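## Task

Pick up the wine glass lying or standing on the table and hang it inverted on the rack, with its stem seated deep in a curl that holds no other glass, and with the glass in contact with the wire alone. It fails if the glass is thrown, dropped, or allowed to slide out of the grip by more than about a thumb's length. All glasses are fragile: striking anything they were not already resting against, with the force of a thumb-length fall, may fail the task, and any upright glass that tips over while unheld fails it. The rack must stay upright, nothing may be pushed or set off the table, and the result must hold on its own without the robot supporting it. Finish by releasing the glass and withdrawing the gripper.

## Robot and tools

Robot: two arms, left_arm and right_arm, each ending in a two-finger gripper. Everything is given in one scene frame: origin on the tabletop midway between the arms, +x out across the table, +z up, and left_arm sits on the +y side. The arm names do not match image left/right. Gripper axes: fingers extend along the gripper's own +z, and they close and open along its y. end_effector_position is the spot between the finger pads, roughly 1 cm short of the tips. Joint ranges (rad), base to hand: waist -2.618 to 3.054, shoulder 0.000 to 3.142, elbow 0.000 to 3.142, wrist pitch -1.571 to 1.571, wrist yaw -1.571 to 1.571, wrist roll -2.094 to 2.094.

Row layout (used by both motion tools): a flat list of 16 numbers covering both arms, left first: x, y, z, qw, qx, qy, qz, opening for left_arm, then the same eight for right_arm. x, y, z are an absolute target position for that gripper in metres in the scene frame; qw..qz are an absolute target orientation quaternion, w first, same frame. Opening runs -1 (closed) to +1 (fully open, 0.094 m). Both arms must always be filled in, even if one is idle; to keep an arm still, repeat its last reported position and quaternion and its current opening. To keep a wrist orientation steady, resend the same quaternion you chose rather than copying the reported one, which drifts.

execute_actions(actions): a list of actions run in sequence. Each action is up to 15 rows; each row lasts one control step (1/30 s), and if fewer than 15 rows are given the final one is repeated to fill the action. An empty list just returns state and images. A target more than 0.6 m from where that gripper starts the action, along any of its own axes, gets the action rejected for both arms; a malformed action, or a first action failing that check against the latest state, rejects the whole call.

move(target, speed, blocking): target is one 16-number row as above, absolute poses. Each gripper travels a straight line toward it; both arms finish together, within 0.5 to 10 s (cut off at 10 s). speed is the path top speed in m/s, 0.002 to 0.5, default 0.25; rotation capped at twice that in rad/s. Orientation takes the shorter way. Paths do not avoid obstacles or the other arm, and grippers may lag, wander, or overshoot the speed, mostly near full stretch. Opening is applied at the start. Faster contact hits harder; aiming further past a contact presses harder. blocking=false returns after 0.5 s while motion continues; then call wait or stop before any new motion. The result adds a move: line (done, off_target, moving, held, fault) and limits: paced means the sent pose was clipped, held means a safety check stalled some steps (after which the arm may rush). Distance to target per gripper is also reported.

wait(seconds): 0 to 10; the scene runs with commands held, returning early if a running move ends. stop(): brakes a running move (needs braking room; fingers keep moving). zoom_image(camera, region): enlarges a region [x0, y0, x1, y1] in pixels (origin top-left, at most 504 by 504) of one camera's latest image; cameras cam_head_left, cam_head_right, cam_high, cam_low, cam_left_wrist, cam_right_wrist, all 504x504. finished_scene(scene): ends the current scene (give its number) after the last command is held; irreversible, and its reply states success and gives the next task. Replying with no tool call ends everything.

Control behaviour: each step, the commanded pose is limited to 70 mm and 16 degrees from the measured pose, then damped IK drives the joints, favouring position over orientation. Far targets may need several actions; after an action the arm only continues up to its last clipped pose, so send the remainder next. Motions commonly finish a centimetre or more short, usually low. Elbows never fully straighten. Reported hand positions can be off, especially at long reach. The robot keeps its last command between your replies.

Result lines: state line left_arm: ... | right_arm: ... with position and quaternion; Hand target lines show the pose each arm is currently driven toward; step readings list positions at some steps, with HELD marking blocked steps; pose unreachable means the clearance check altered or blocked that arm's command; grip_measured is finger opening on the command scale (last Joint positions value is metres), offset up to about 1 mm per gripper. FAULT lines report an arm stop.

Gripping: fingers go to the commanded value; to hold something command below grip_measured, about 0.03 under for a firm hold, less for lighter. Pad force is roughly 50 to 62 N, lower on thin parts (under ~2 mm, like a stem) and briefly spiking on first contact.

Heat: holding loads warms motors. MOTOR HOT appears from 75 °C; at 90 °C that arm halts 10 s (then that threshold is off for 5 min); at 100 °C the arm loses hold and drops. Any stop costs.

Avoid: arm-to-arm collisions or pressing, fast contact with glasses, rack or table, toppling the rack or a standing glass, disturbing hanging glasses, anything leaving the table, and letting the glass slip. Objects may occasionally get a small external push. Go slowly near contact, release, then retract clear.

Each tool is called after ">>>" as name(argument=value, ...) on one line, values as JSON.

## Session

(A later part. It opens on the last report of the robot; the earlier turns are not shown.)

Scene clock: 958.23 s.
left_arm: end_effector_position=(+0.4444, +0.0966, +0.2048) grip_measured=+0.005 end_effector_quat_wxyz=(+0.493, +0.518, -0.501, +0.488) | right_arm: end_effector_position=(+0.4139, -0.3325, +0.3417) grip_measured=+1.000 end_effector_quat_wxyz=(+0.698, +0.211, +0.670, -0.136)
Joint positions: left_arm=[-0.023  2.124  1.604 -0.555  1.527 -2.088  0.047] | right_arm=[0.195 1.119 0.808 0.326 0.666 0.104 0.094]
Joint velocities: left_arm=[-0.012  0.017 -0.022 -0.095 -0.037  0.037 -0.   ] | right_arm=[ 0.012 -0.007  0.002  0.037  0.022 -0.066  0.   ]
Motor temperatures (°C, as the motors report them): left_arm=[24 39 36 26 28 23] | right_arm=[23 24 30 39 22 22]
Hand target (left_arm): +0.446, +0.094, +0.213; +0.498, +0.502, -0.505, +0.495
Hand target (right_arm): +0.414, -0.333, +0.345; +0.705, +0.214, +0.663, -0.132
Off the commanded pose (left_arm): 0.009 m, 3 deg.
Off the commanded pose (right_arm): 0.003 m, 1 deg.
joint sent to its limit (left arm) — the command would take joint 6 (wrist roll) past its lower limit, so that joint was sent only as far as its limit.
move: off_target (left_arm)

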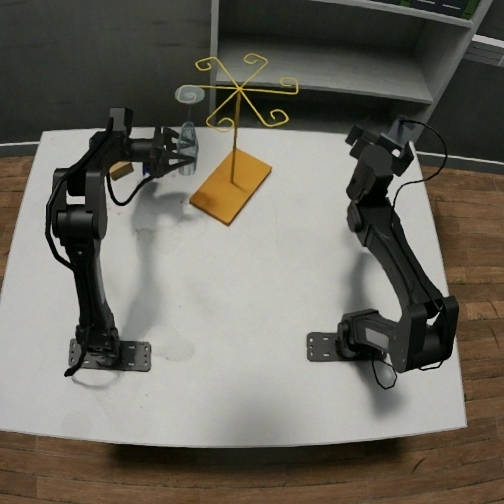

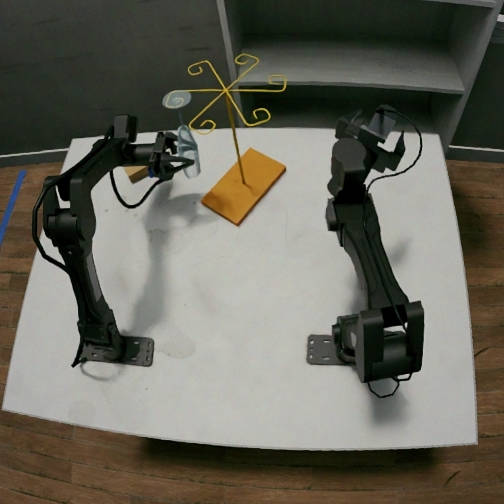

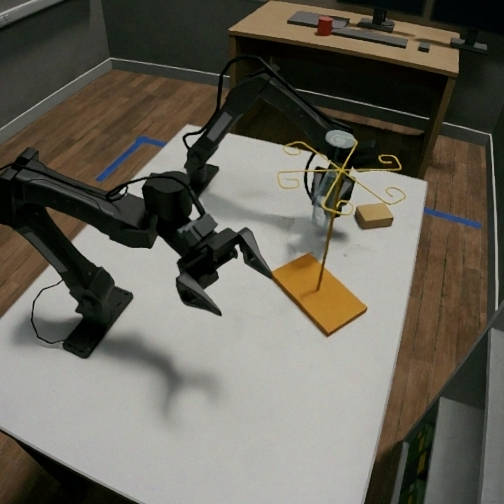

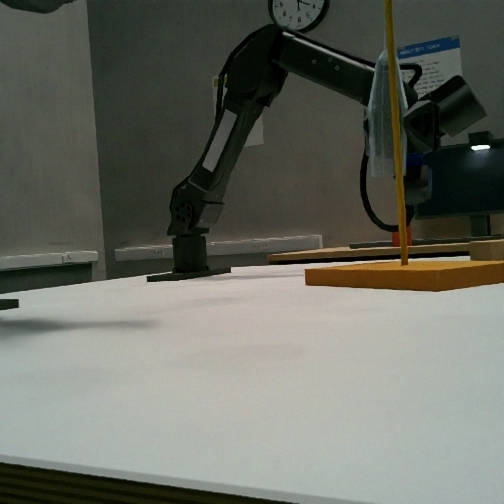

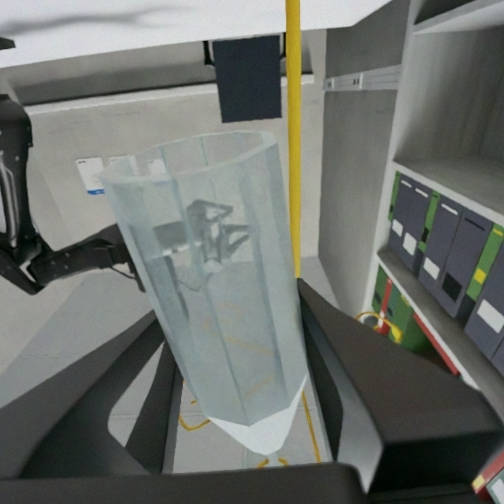

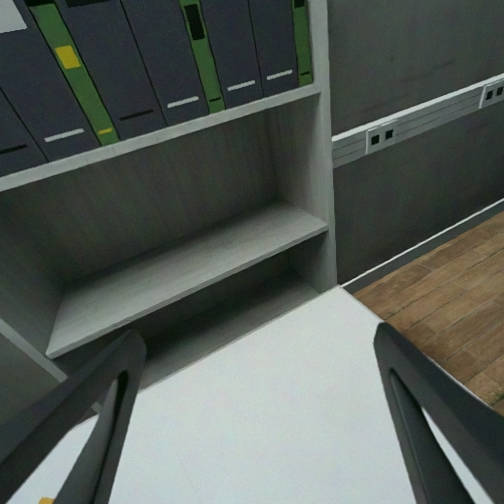

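>>> execute_actions(actions=[[[0.446,0.094,0.213,0.495,0.505,-0.495,0.505,0.0,0.4135,-0.3326,0.345,0.705,0.214,0.663,-0.132,1]],[[0.446,0.094,0.213,0.495,0.505,-0.495,0.505,0.03,0.4135,-0.3326,0.345,0.705,0.214,0.663,-0.132,1]],[[0.446,0.094,0.213,0.495,0.505,-0.495,0.505,0.15,0.4135,-0.3326,0.345,0.705,0.214,0.663,-0.132,1]],[[0.446,0.094,0.213,0.495,0.505,-0.495,0.505,0.6,0.4135,-0.3326,0.345,0.705,0.214,0.663,-0.132,1]],[[0.446,0.094,0.213,0.495,0.505,-0.495,0.505,1,0.4135,-0.3326,0.345,0.705,0.214,0.663,-0.132,1]]])

>>> zoom_image(camera="cam_head_left", region=[120,50,280,200])

>>> zoom_image(camera="cam_high", region=[250,70,410,230])

Scene clock: 975.03 s.
left_arm: end_effector_position=(+0.4441, +0.0966, +0.2055) grip_measured=+0.998 end_effector_quat_wxyz=(+0.494, +0.516, -0.501, +0.489) | right_arm: end_effector_position=(+0.4139, -0.3325, +0.3417) grip_measured=+1.000 end_effector_quat_wxyz=(+0.698, +0.211, +0.670, -0.136)
Joint positions: left_arm=[-0.023  2.124  1.604 -0.554  1.532 -2.088  0.094] | right_arm=[0.195 1.119 0.808 0.326 0.666 0.104 0.094]
Joint velocities: left_arm=[ 0.002 -0.027 -0.007  0.007 -0.051  0.051 -0.001] | right_arm=[ 0.012 -0.007  0.022 -0.081  0.037 -0.066  0.   ]
Motor temperatures (°C, as the motors report them): left_arm=[24 39 36 26 28 23] | right_arm=[23 24 30 39 22 22]
Hand target (left_arm): +0.446, +0.094, +0.213; +0.498, +0.502, -0.505, +0.495
Hand target (right_arm): +0.414, -0.333, +0.345; +0.705, +0.214, +0.663, -0.132
Off the commanded pose (left_arm): 0.008 m, 2 deg.
Off the commanded pose (right_arm): 0.003 m, 1 deg.
joint sent to its limit (left arm) — the command would take joint 6 (wrist roll) past its lower limit, so that joint was sent only as far as its limit.
Step readings (end_effector_position; steps 1 to 15: 1st action; 16 to 30: 2nd action; 31 to 45: 3rd action; 46 to 60: 4th action; 61 to 75: 5th action):
0: left_arm (+0.4444, +0.0966, +0.2048) | right_arm (+0.4139, -0.3325, +0.3417)
1: left_arm (+0.4444, +0.0966, +0.2048) | right_arm (+0.4139, -0.3325, +0.3417)
2: left_arm (+0.4444, +0.0966, +0.2048) | right_arm (+0.4139, -0.3325, +0.3417)
4: left_arm (+0.4445, +0.0966, +0.2048) | right_arm (+0.4139, -0.3325, +0.3417)
8: left_arm (+0.4445, +0.0966, +0.2048) | right_arm (+0.4139, -0.3325, +0.3417)
15: left_arm (+0.4445, +0.0966, +0.2048) | right_arm (+0.4139, -0.3325, +0.3417)
16: left_arm (+0.4444, +0.0966, +0.2049) | right_arm (+0.4139, -0.3325, +0.3417)
17: left_arm (+0.4444, +0.0966, +0.2049) | right_arm (+0.4139, -0.3325, +0.3417)
19: left_arm (+0.4444, +0.0966, +0.2049) | right_arm (+0.4139, -0.3325, +0.3417)
23: left_arm (+0.4444, +0.0966, +0.2049) | right_arm (+0.4139, -0.3325, +0.3417)
30: left_arm (+0.4444, +0.0966, +0.2049) | right_arm (+0.4139, -0.3325, +0.3417)
31: left_arm (+0.4444, +0.0966, +0.2050) | right_arm (+0.4139, -0.3325, +0.3417)
32: left_arm (+0.4443, +0.0966, +0.2051) | right_arm (+0.4139, -0.3325, +0.3417)
34: left_arm (+0.4442, +0.0966, +0.2052) | right_arm (+0.4139, -0.3325, +0.3417)
38: left_arm (+0.4441, +0.0966, +0.2054) | right_arm (+0.4139, -0.3325, +0.3417)
45: left_arm (+0.4441, +0.0966, +0.2055) | right_arm (+0.4139, -0.3325, +0.3417)
46: left_arm (+0.4441, +0.0966, +0.2055) | right_arm (+0.4139, -0.3325, +0.3417)
47: left_arm (+0.4441, +0.0966, +0.2055) | right_arm (+0.4139, -0.3325, +0.3417)
49: left_arm (+0.4441, +0.0966, +0.2055) | right_arm (+0.4139, -0.3325, +0.3417)
53: left_arm (+0.4441, +0.0966, +0.2055) | right_arm (+0.4139, -0.3325, +0.3417)
60: left_arm (+0.4441, +0.0966, +0.2055) | right_arm (+0.4139, -0.3325, +0.3417)
61: left_arm (+0.4441, +0.0966, +0.2055) | right_arm (+0.4139, -0.3325, +0.3417)
62: left_arm (+0.4441, +0.0966, +0.2055) | right_arm (+0.4139, -0.3325, +0.3417)
64: left_arm (+0.4441, +0.0966, +0.2055) | right_arm (+0.4139, -0.3325, +0.3417)
68: left_arm (+0.4441, +0.0966, +0.2055) | right_arm (+0.4139, -0.3325, +0.3417)
75: end_effector_position above

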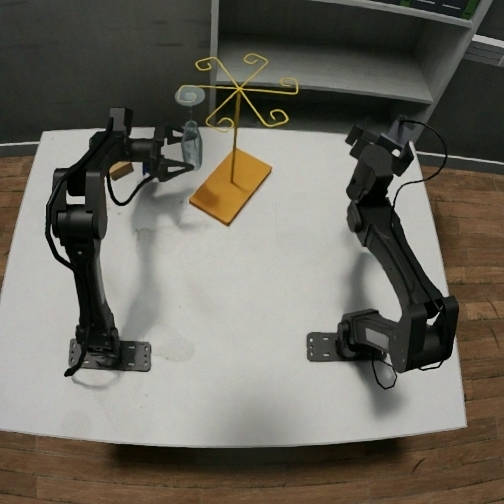

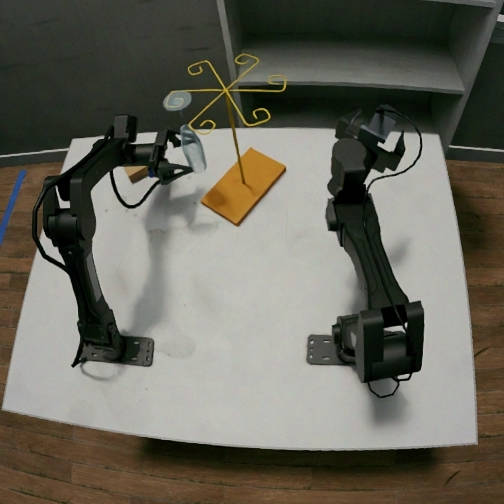

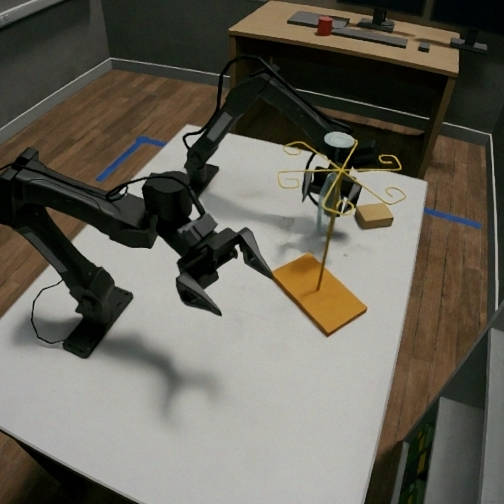

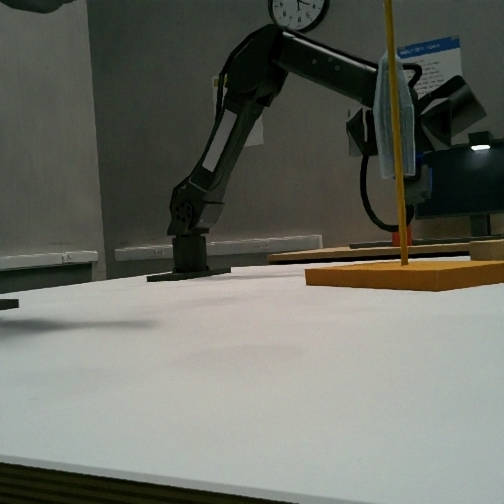

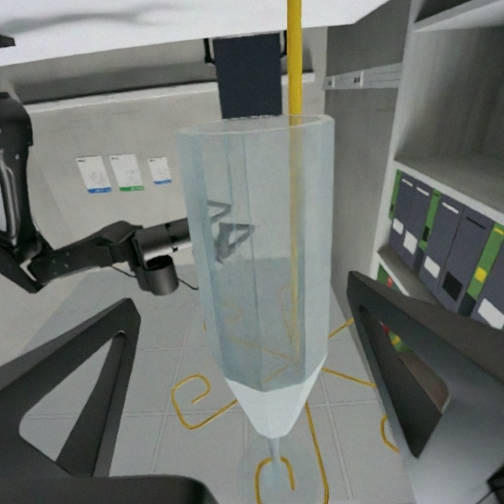

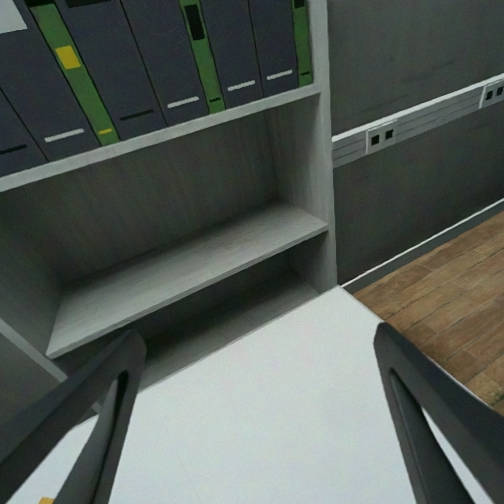

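Region (120, 50, 280, 200) of cam_head_left's 504x504 image, scaled by 3.150, with more detail than that image has; it fills the top 472 rows of this view, and the rest is white.

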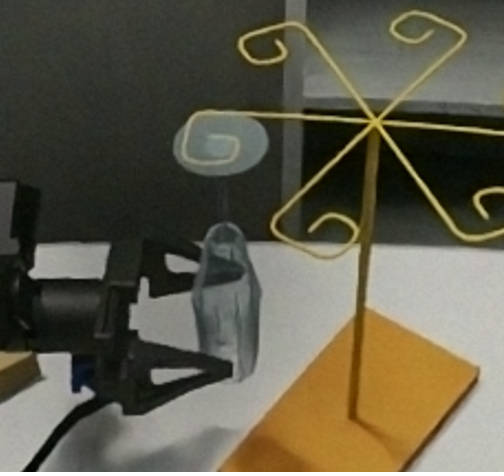

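Region (250, 70, 410, 230) of cam_high's 504x504 image, scaled by 3.150, with more detail than that image has.

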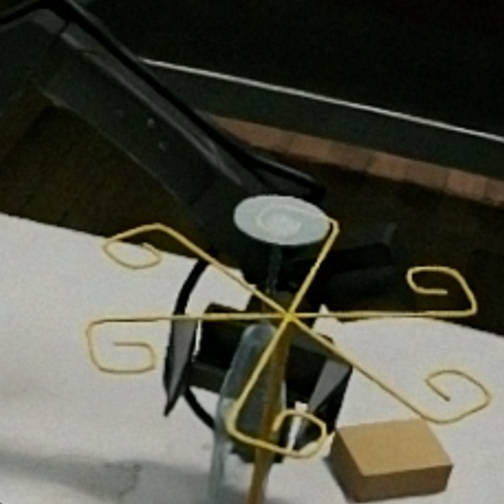

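>>> move(target=[0.446,0.135,0.215,0.478,0.521,-0.478,0.521,1,0.4135,-0.3326,0.345,0.705,0.214,0.663,-0.132,1], speed=0.03)

Scene clock: 984.70 s.
left_arm: end_effector_position=(+0.4498, +0.1312, +0.2023) grip_measured=+0.998 end_effector_quat_wxyz=(+0.481, +0.536, -0.475, +0.505) | right_arm: end_effector_position=(+0.4139, -0.3325, +0.3416) grip_measured=+1.000 end_effector_quat_wxyz=(+0.698, +0.211, +0.670, -0.136)
Joint positions: left_arm=[ 0.057  2.11   1.566 -0.554  1.541 -2.08   0.094] | right_arm=[0.195 1.119 0.808 0.325 0.666 0.104 0.094]
Joint velocities: left_arm=[-0.017  0.012 -0.007  0.007  0.007 -0.037 -0.   ] | right_arm=[-0.017  0.012 -0.007  0.037 -0.007 -0.081  0.   ]
Motor temperatures (°C, as the motors report them): left_arm=[24 39 36 26 28 23] | right_arm=[23 24 30 39 22 22]
Hand target (left_arm): +0.445, +0.135, +0.215; +0.477, +0.522, -0.480, +0.519
Hand target (right_arm): +0.414, -0.333, +0.345; +0.705, +0.214, +0.663, -0.132
Off the commanded pose (left_arm): 0.014 m, 3 deg.
Off the commanded pose (right_arm): 0.003 m, 1 deg.
joint sent to its limit (left arm) — the command would take joint 5 (wrist yaw) past its upper limit, so that joint was sent only as far as its limit.
move: off_target (left_arm)

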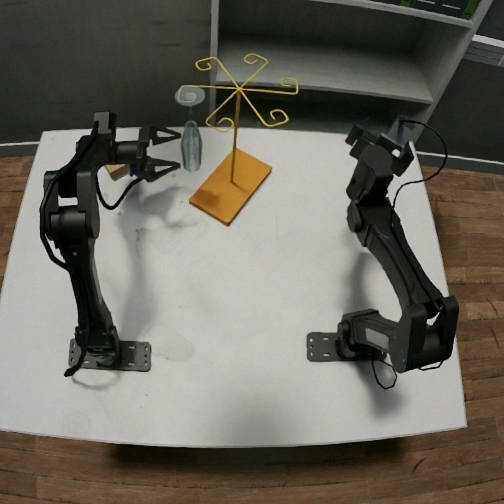

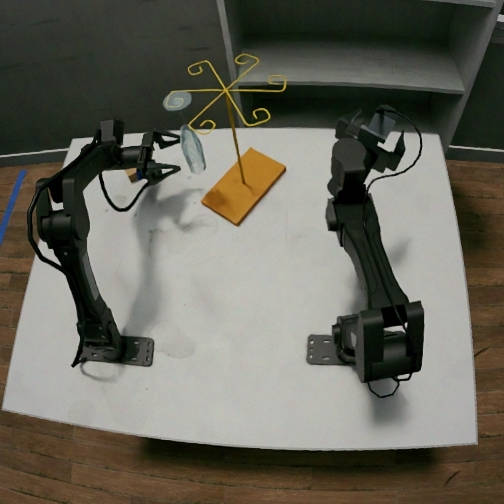

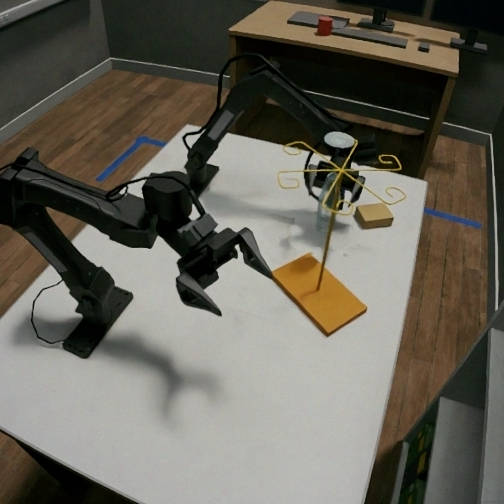

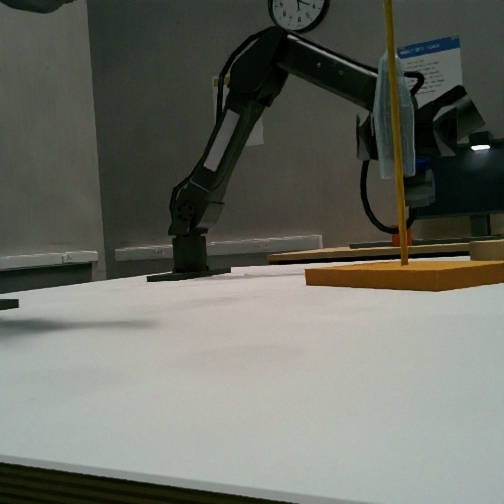

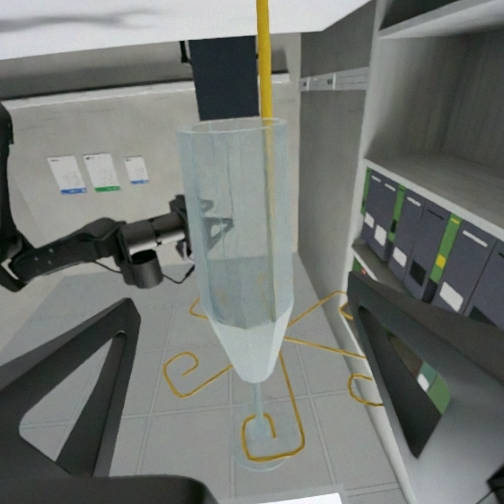

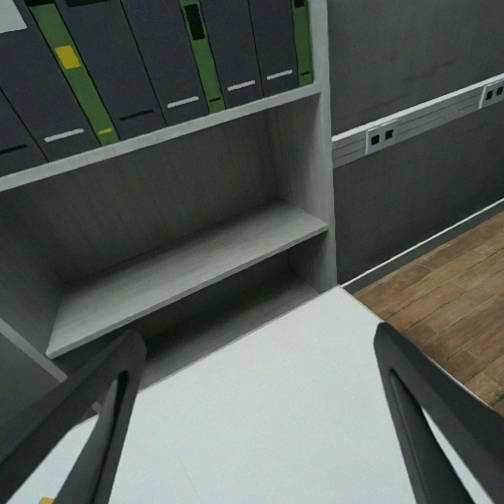

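Stem is in the pocket. Retreat further.

>>> move(target=[0.40,0.23,0.23,0.43,0.56,-0.43,0.56,1,0.4135,-0.3326,0.345,0.705,0.214,0.663,-0.132,1], speed=0.1)

>>> zoom_image(camera="cam_head_left", region=[140,50,260,150])

Scene clock: 991.80 s.
left_arm: end_effector_position=(+0.4060, +0.2290, +0.2205) grip_measured=+0.998 end_effector_quat_wxyz=(+0.402, +0.588, -0.411, +0.570) | right_arm: end_effector_position=(+0.4139, -0.3325, +0.3417) grip_measured=+1.000 end_effector_quat_wxyz=(+0.698, +0.211, +0.670, -0.136)
Joint positions: left_arm=[ 0.322  1.851  1.281 -0.617  1.541 -1.958  0.094] | right_arm=[0.195 1.119 0.808 0.326 0.666 0.104 0.094]
Joint velocities: left_arm=[-0.002 -0.007 -0.032 -0.066  0.037  0.022 -0.001] | right_arm=[ 0.007 -0.002  0.027 -0.007 -0.007 -0.037  0.   ]
Motor temperatures (°C, as the motors report them): left_arm=[24 40 35 26 28 23] | right_arm=[23 24 30 39 22 22]
Hand target (left_arm): +0.399, +0.228, +0.229; +0.406, +0.580, -0.408, +0.576
Hand target (right_arm): +0.414, -0.333, +0.345; +0.705, +0.214, +0.663, -0.132
Off the commanded pose (left_arm): 0.011 m, 5 deg.
Off the commanded pose (right_arm): 0.003 m, 1 deg.
joint sent to its limit (left arm) — the command would take joint 5 (wrist yaw) past its upper limit, so that joint was sent only as far as its limit.
move: off_target (left_arm)

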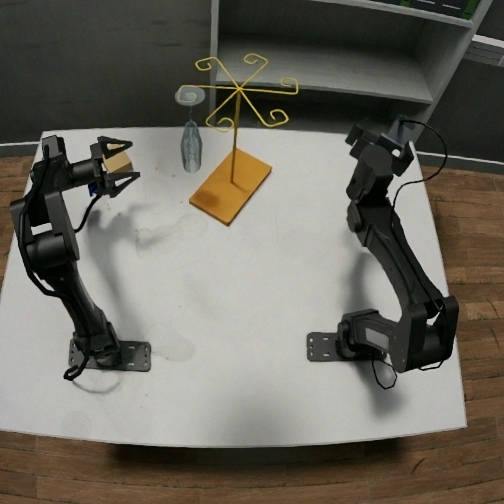

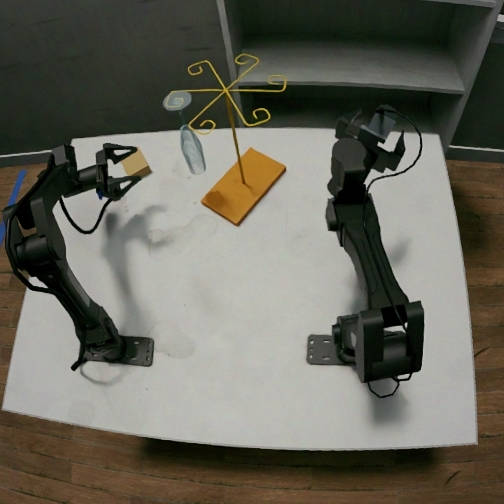

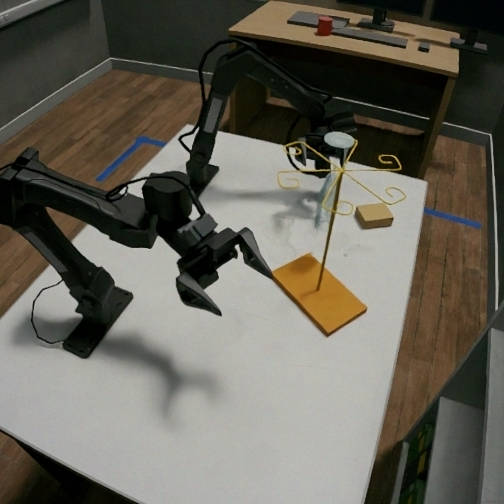

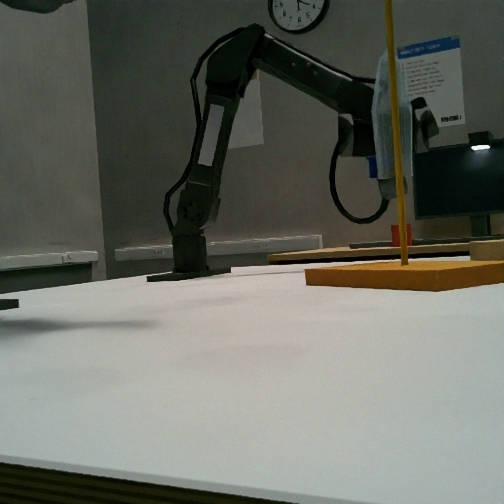

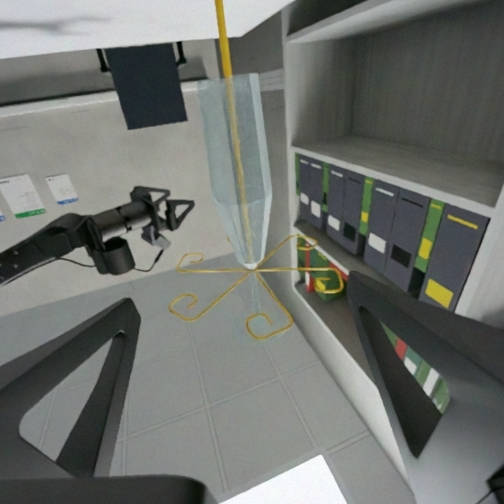

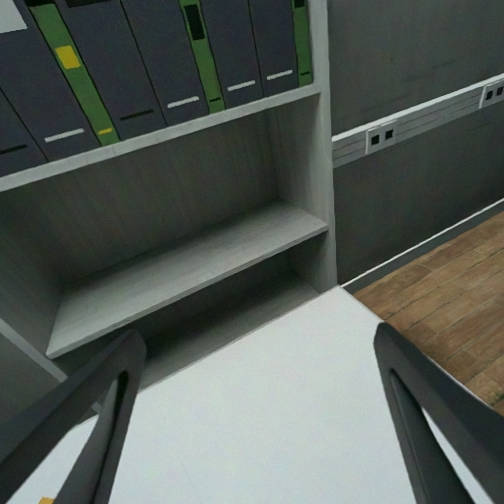

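Region (140, 50, 260, 150) of cam_head_left's 504x504 image, scaled by 4.200, with more detail than that image has.

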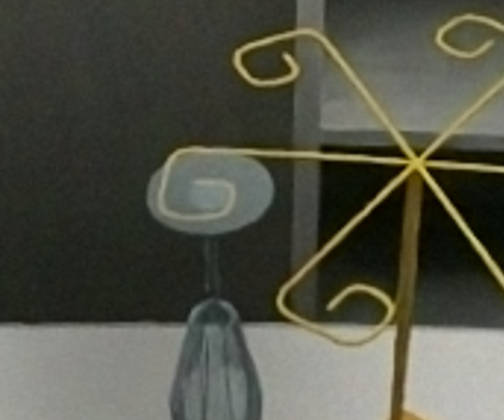

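>>> finished_scene(scene=1)

The scene is finished: the task was done.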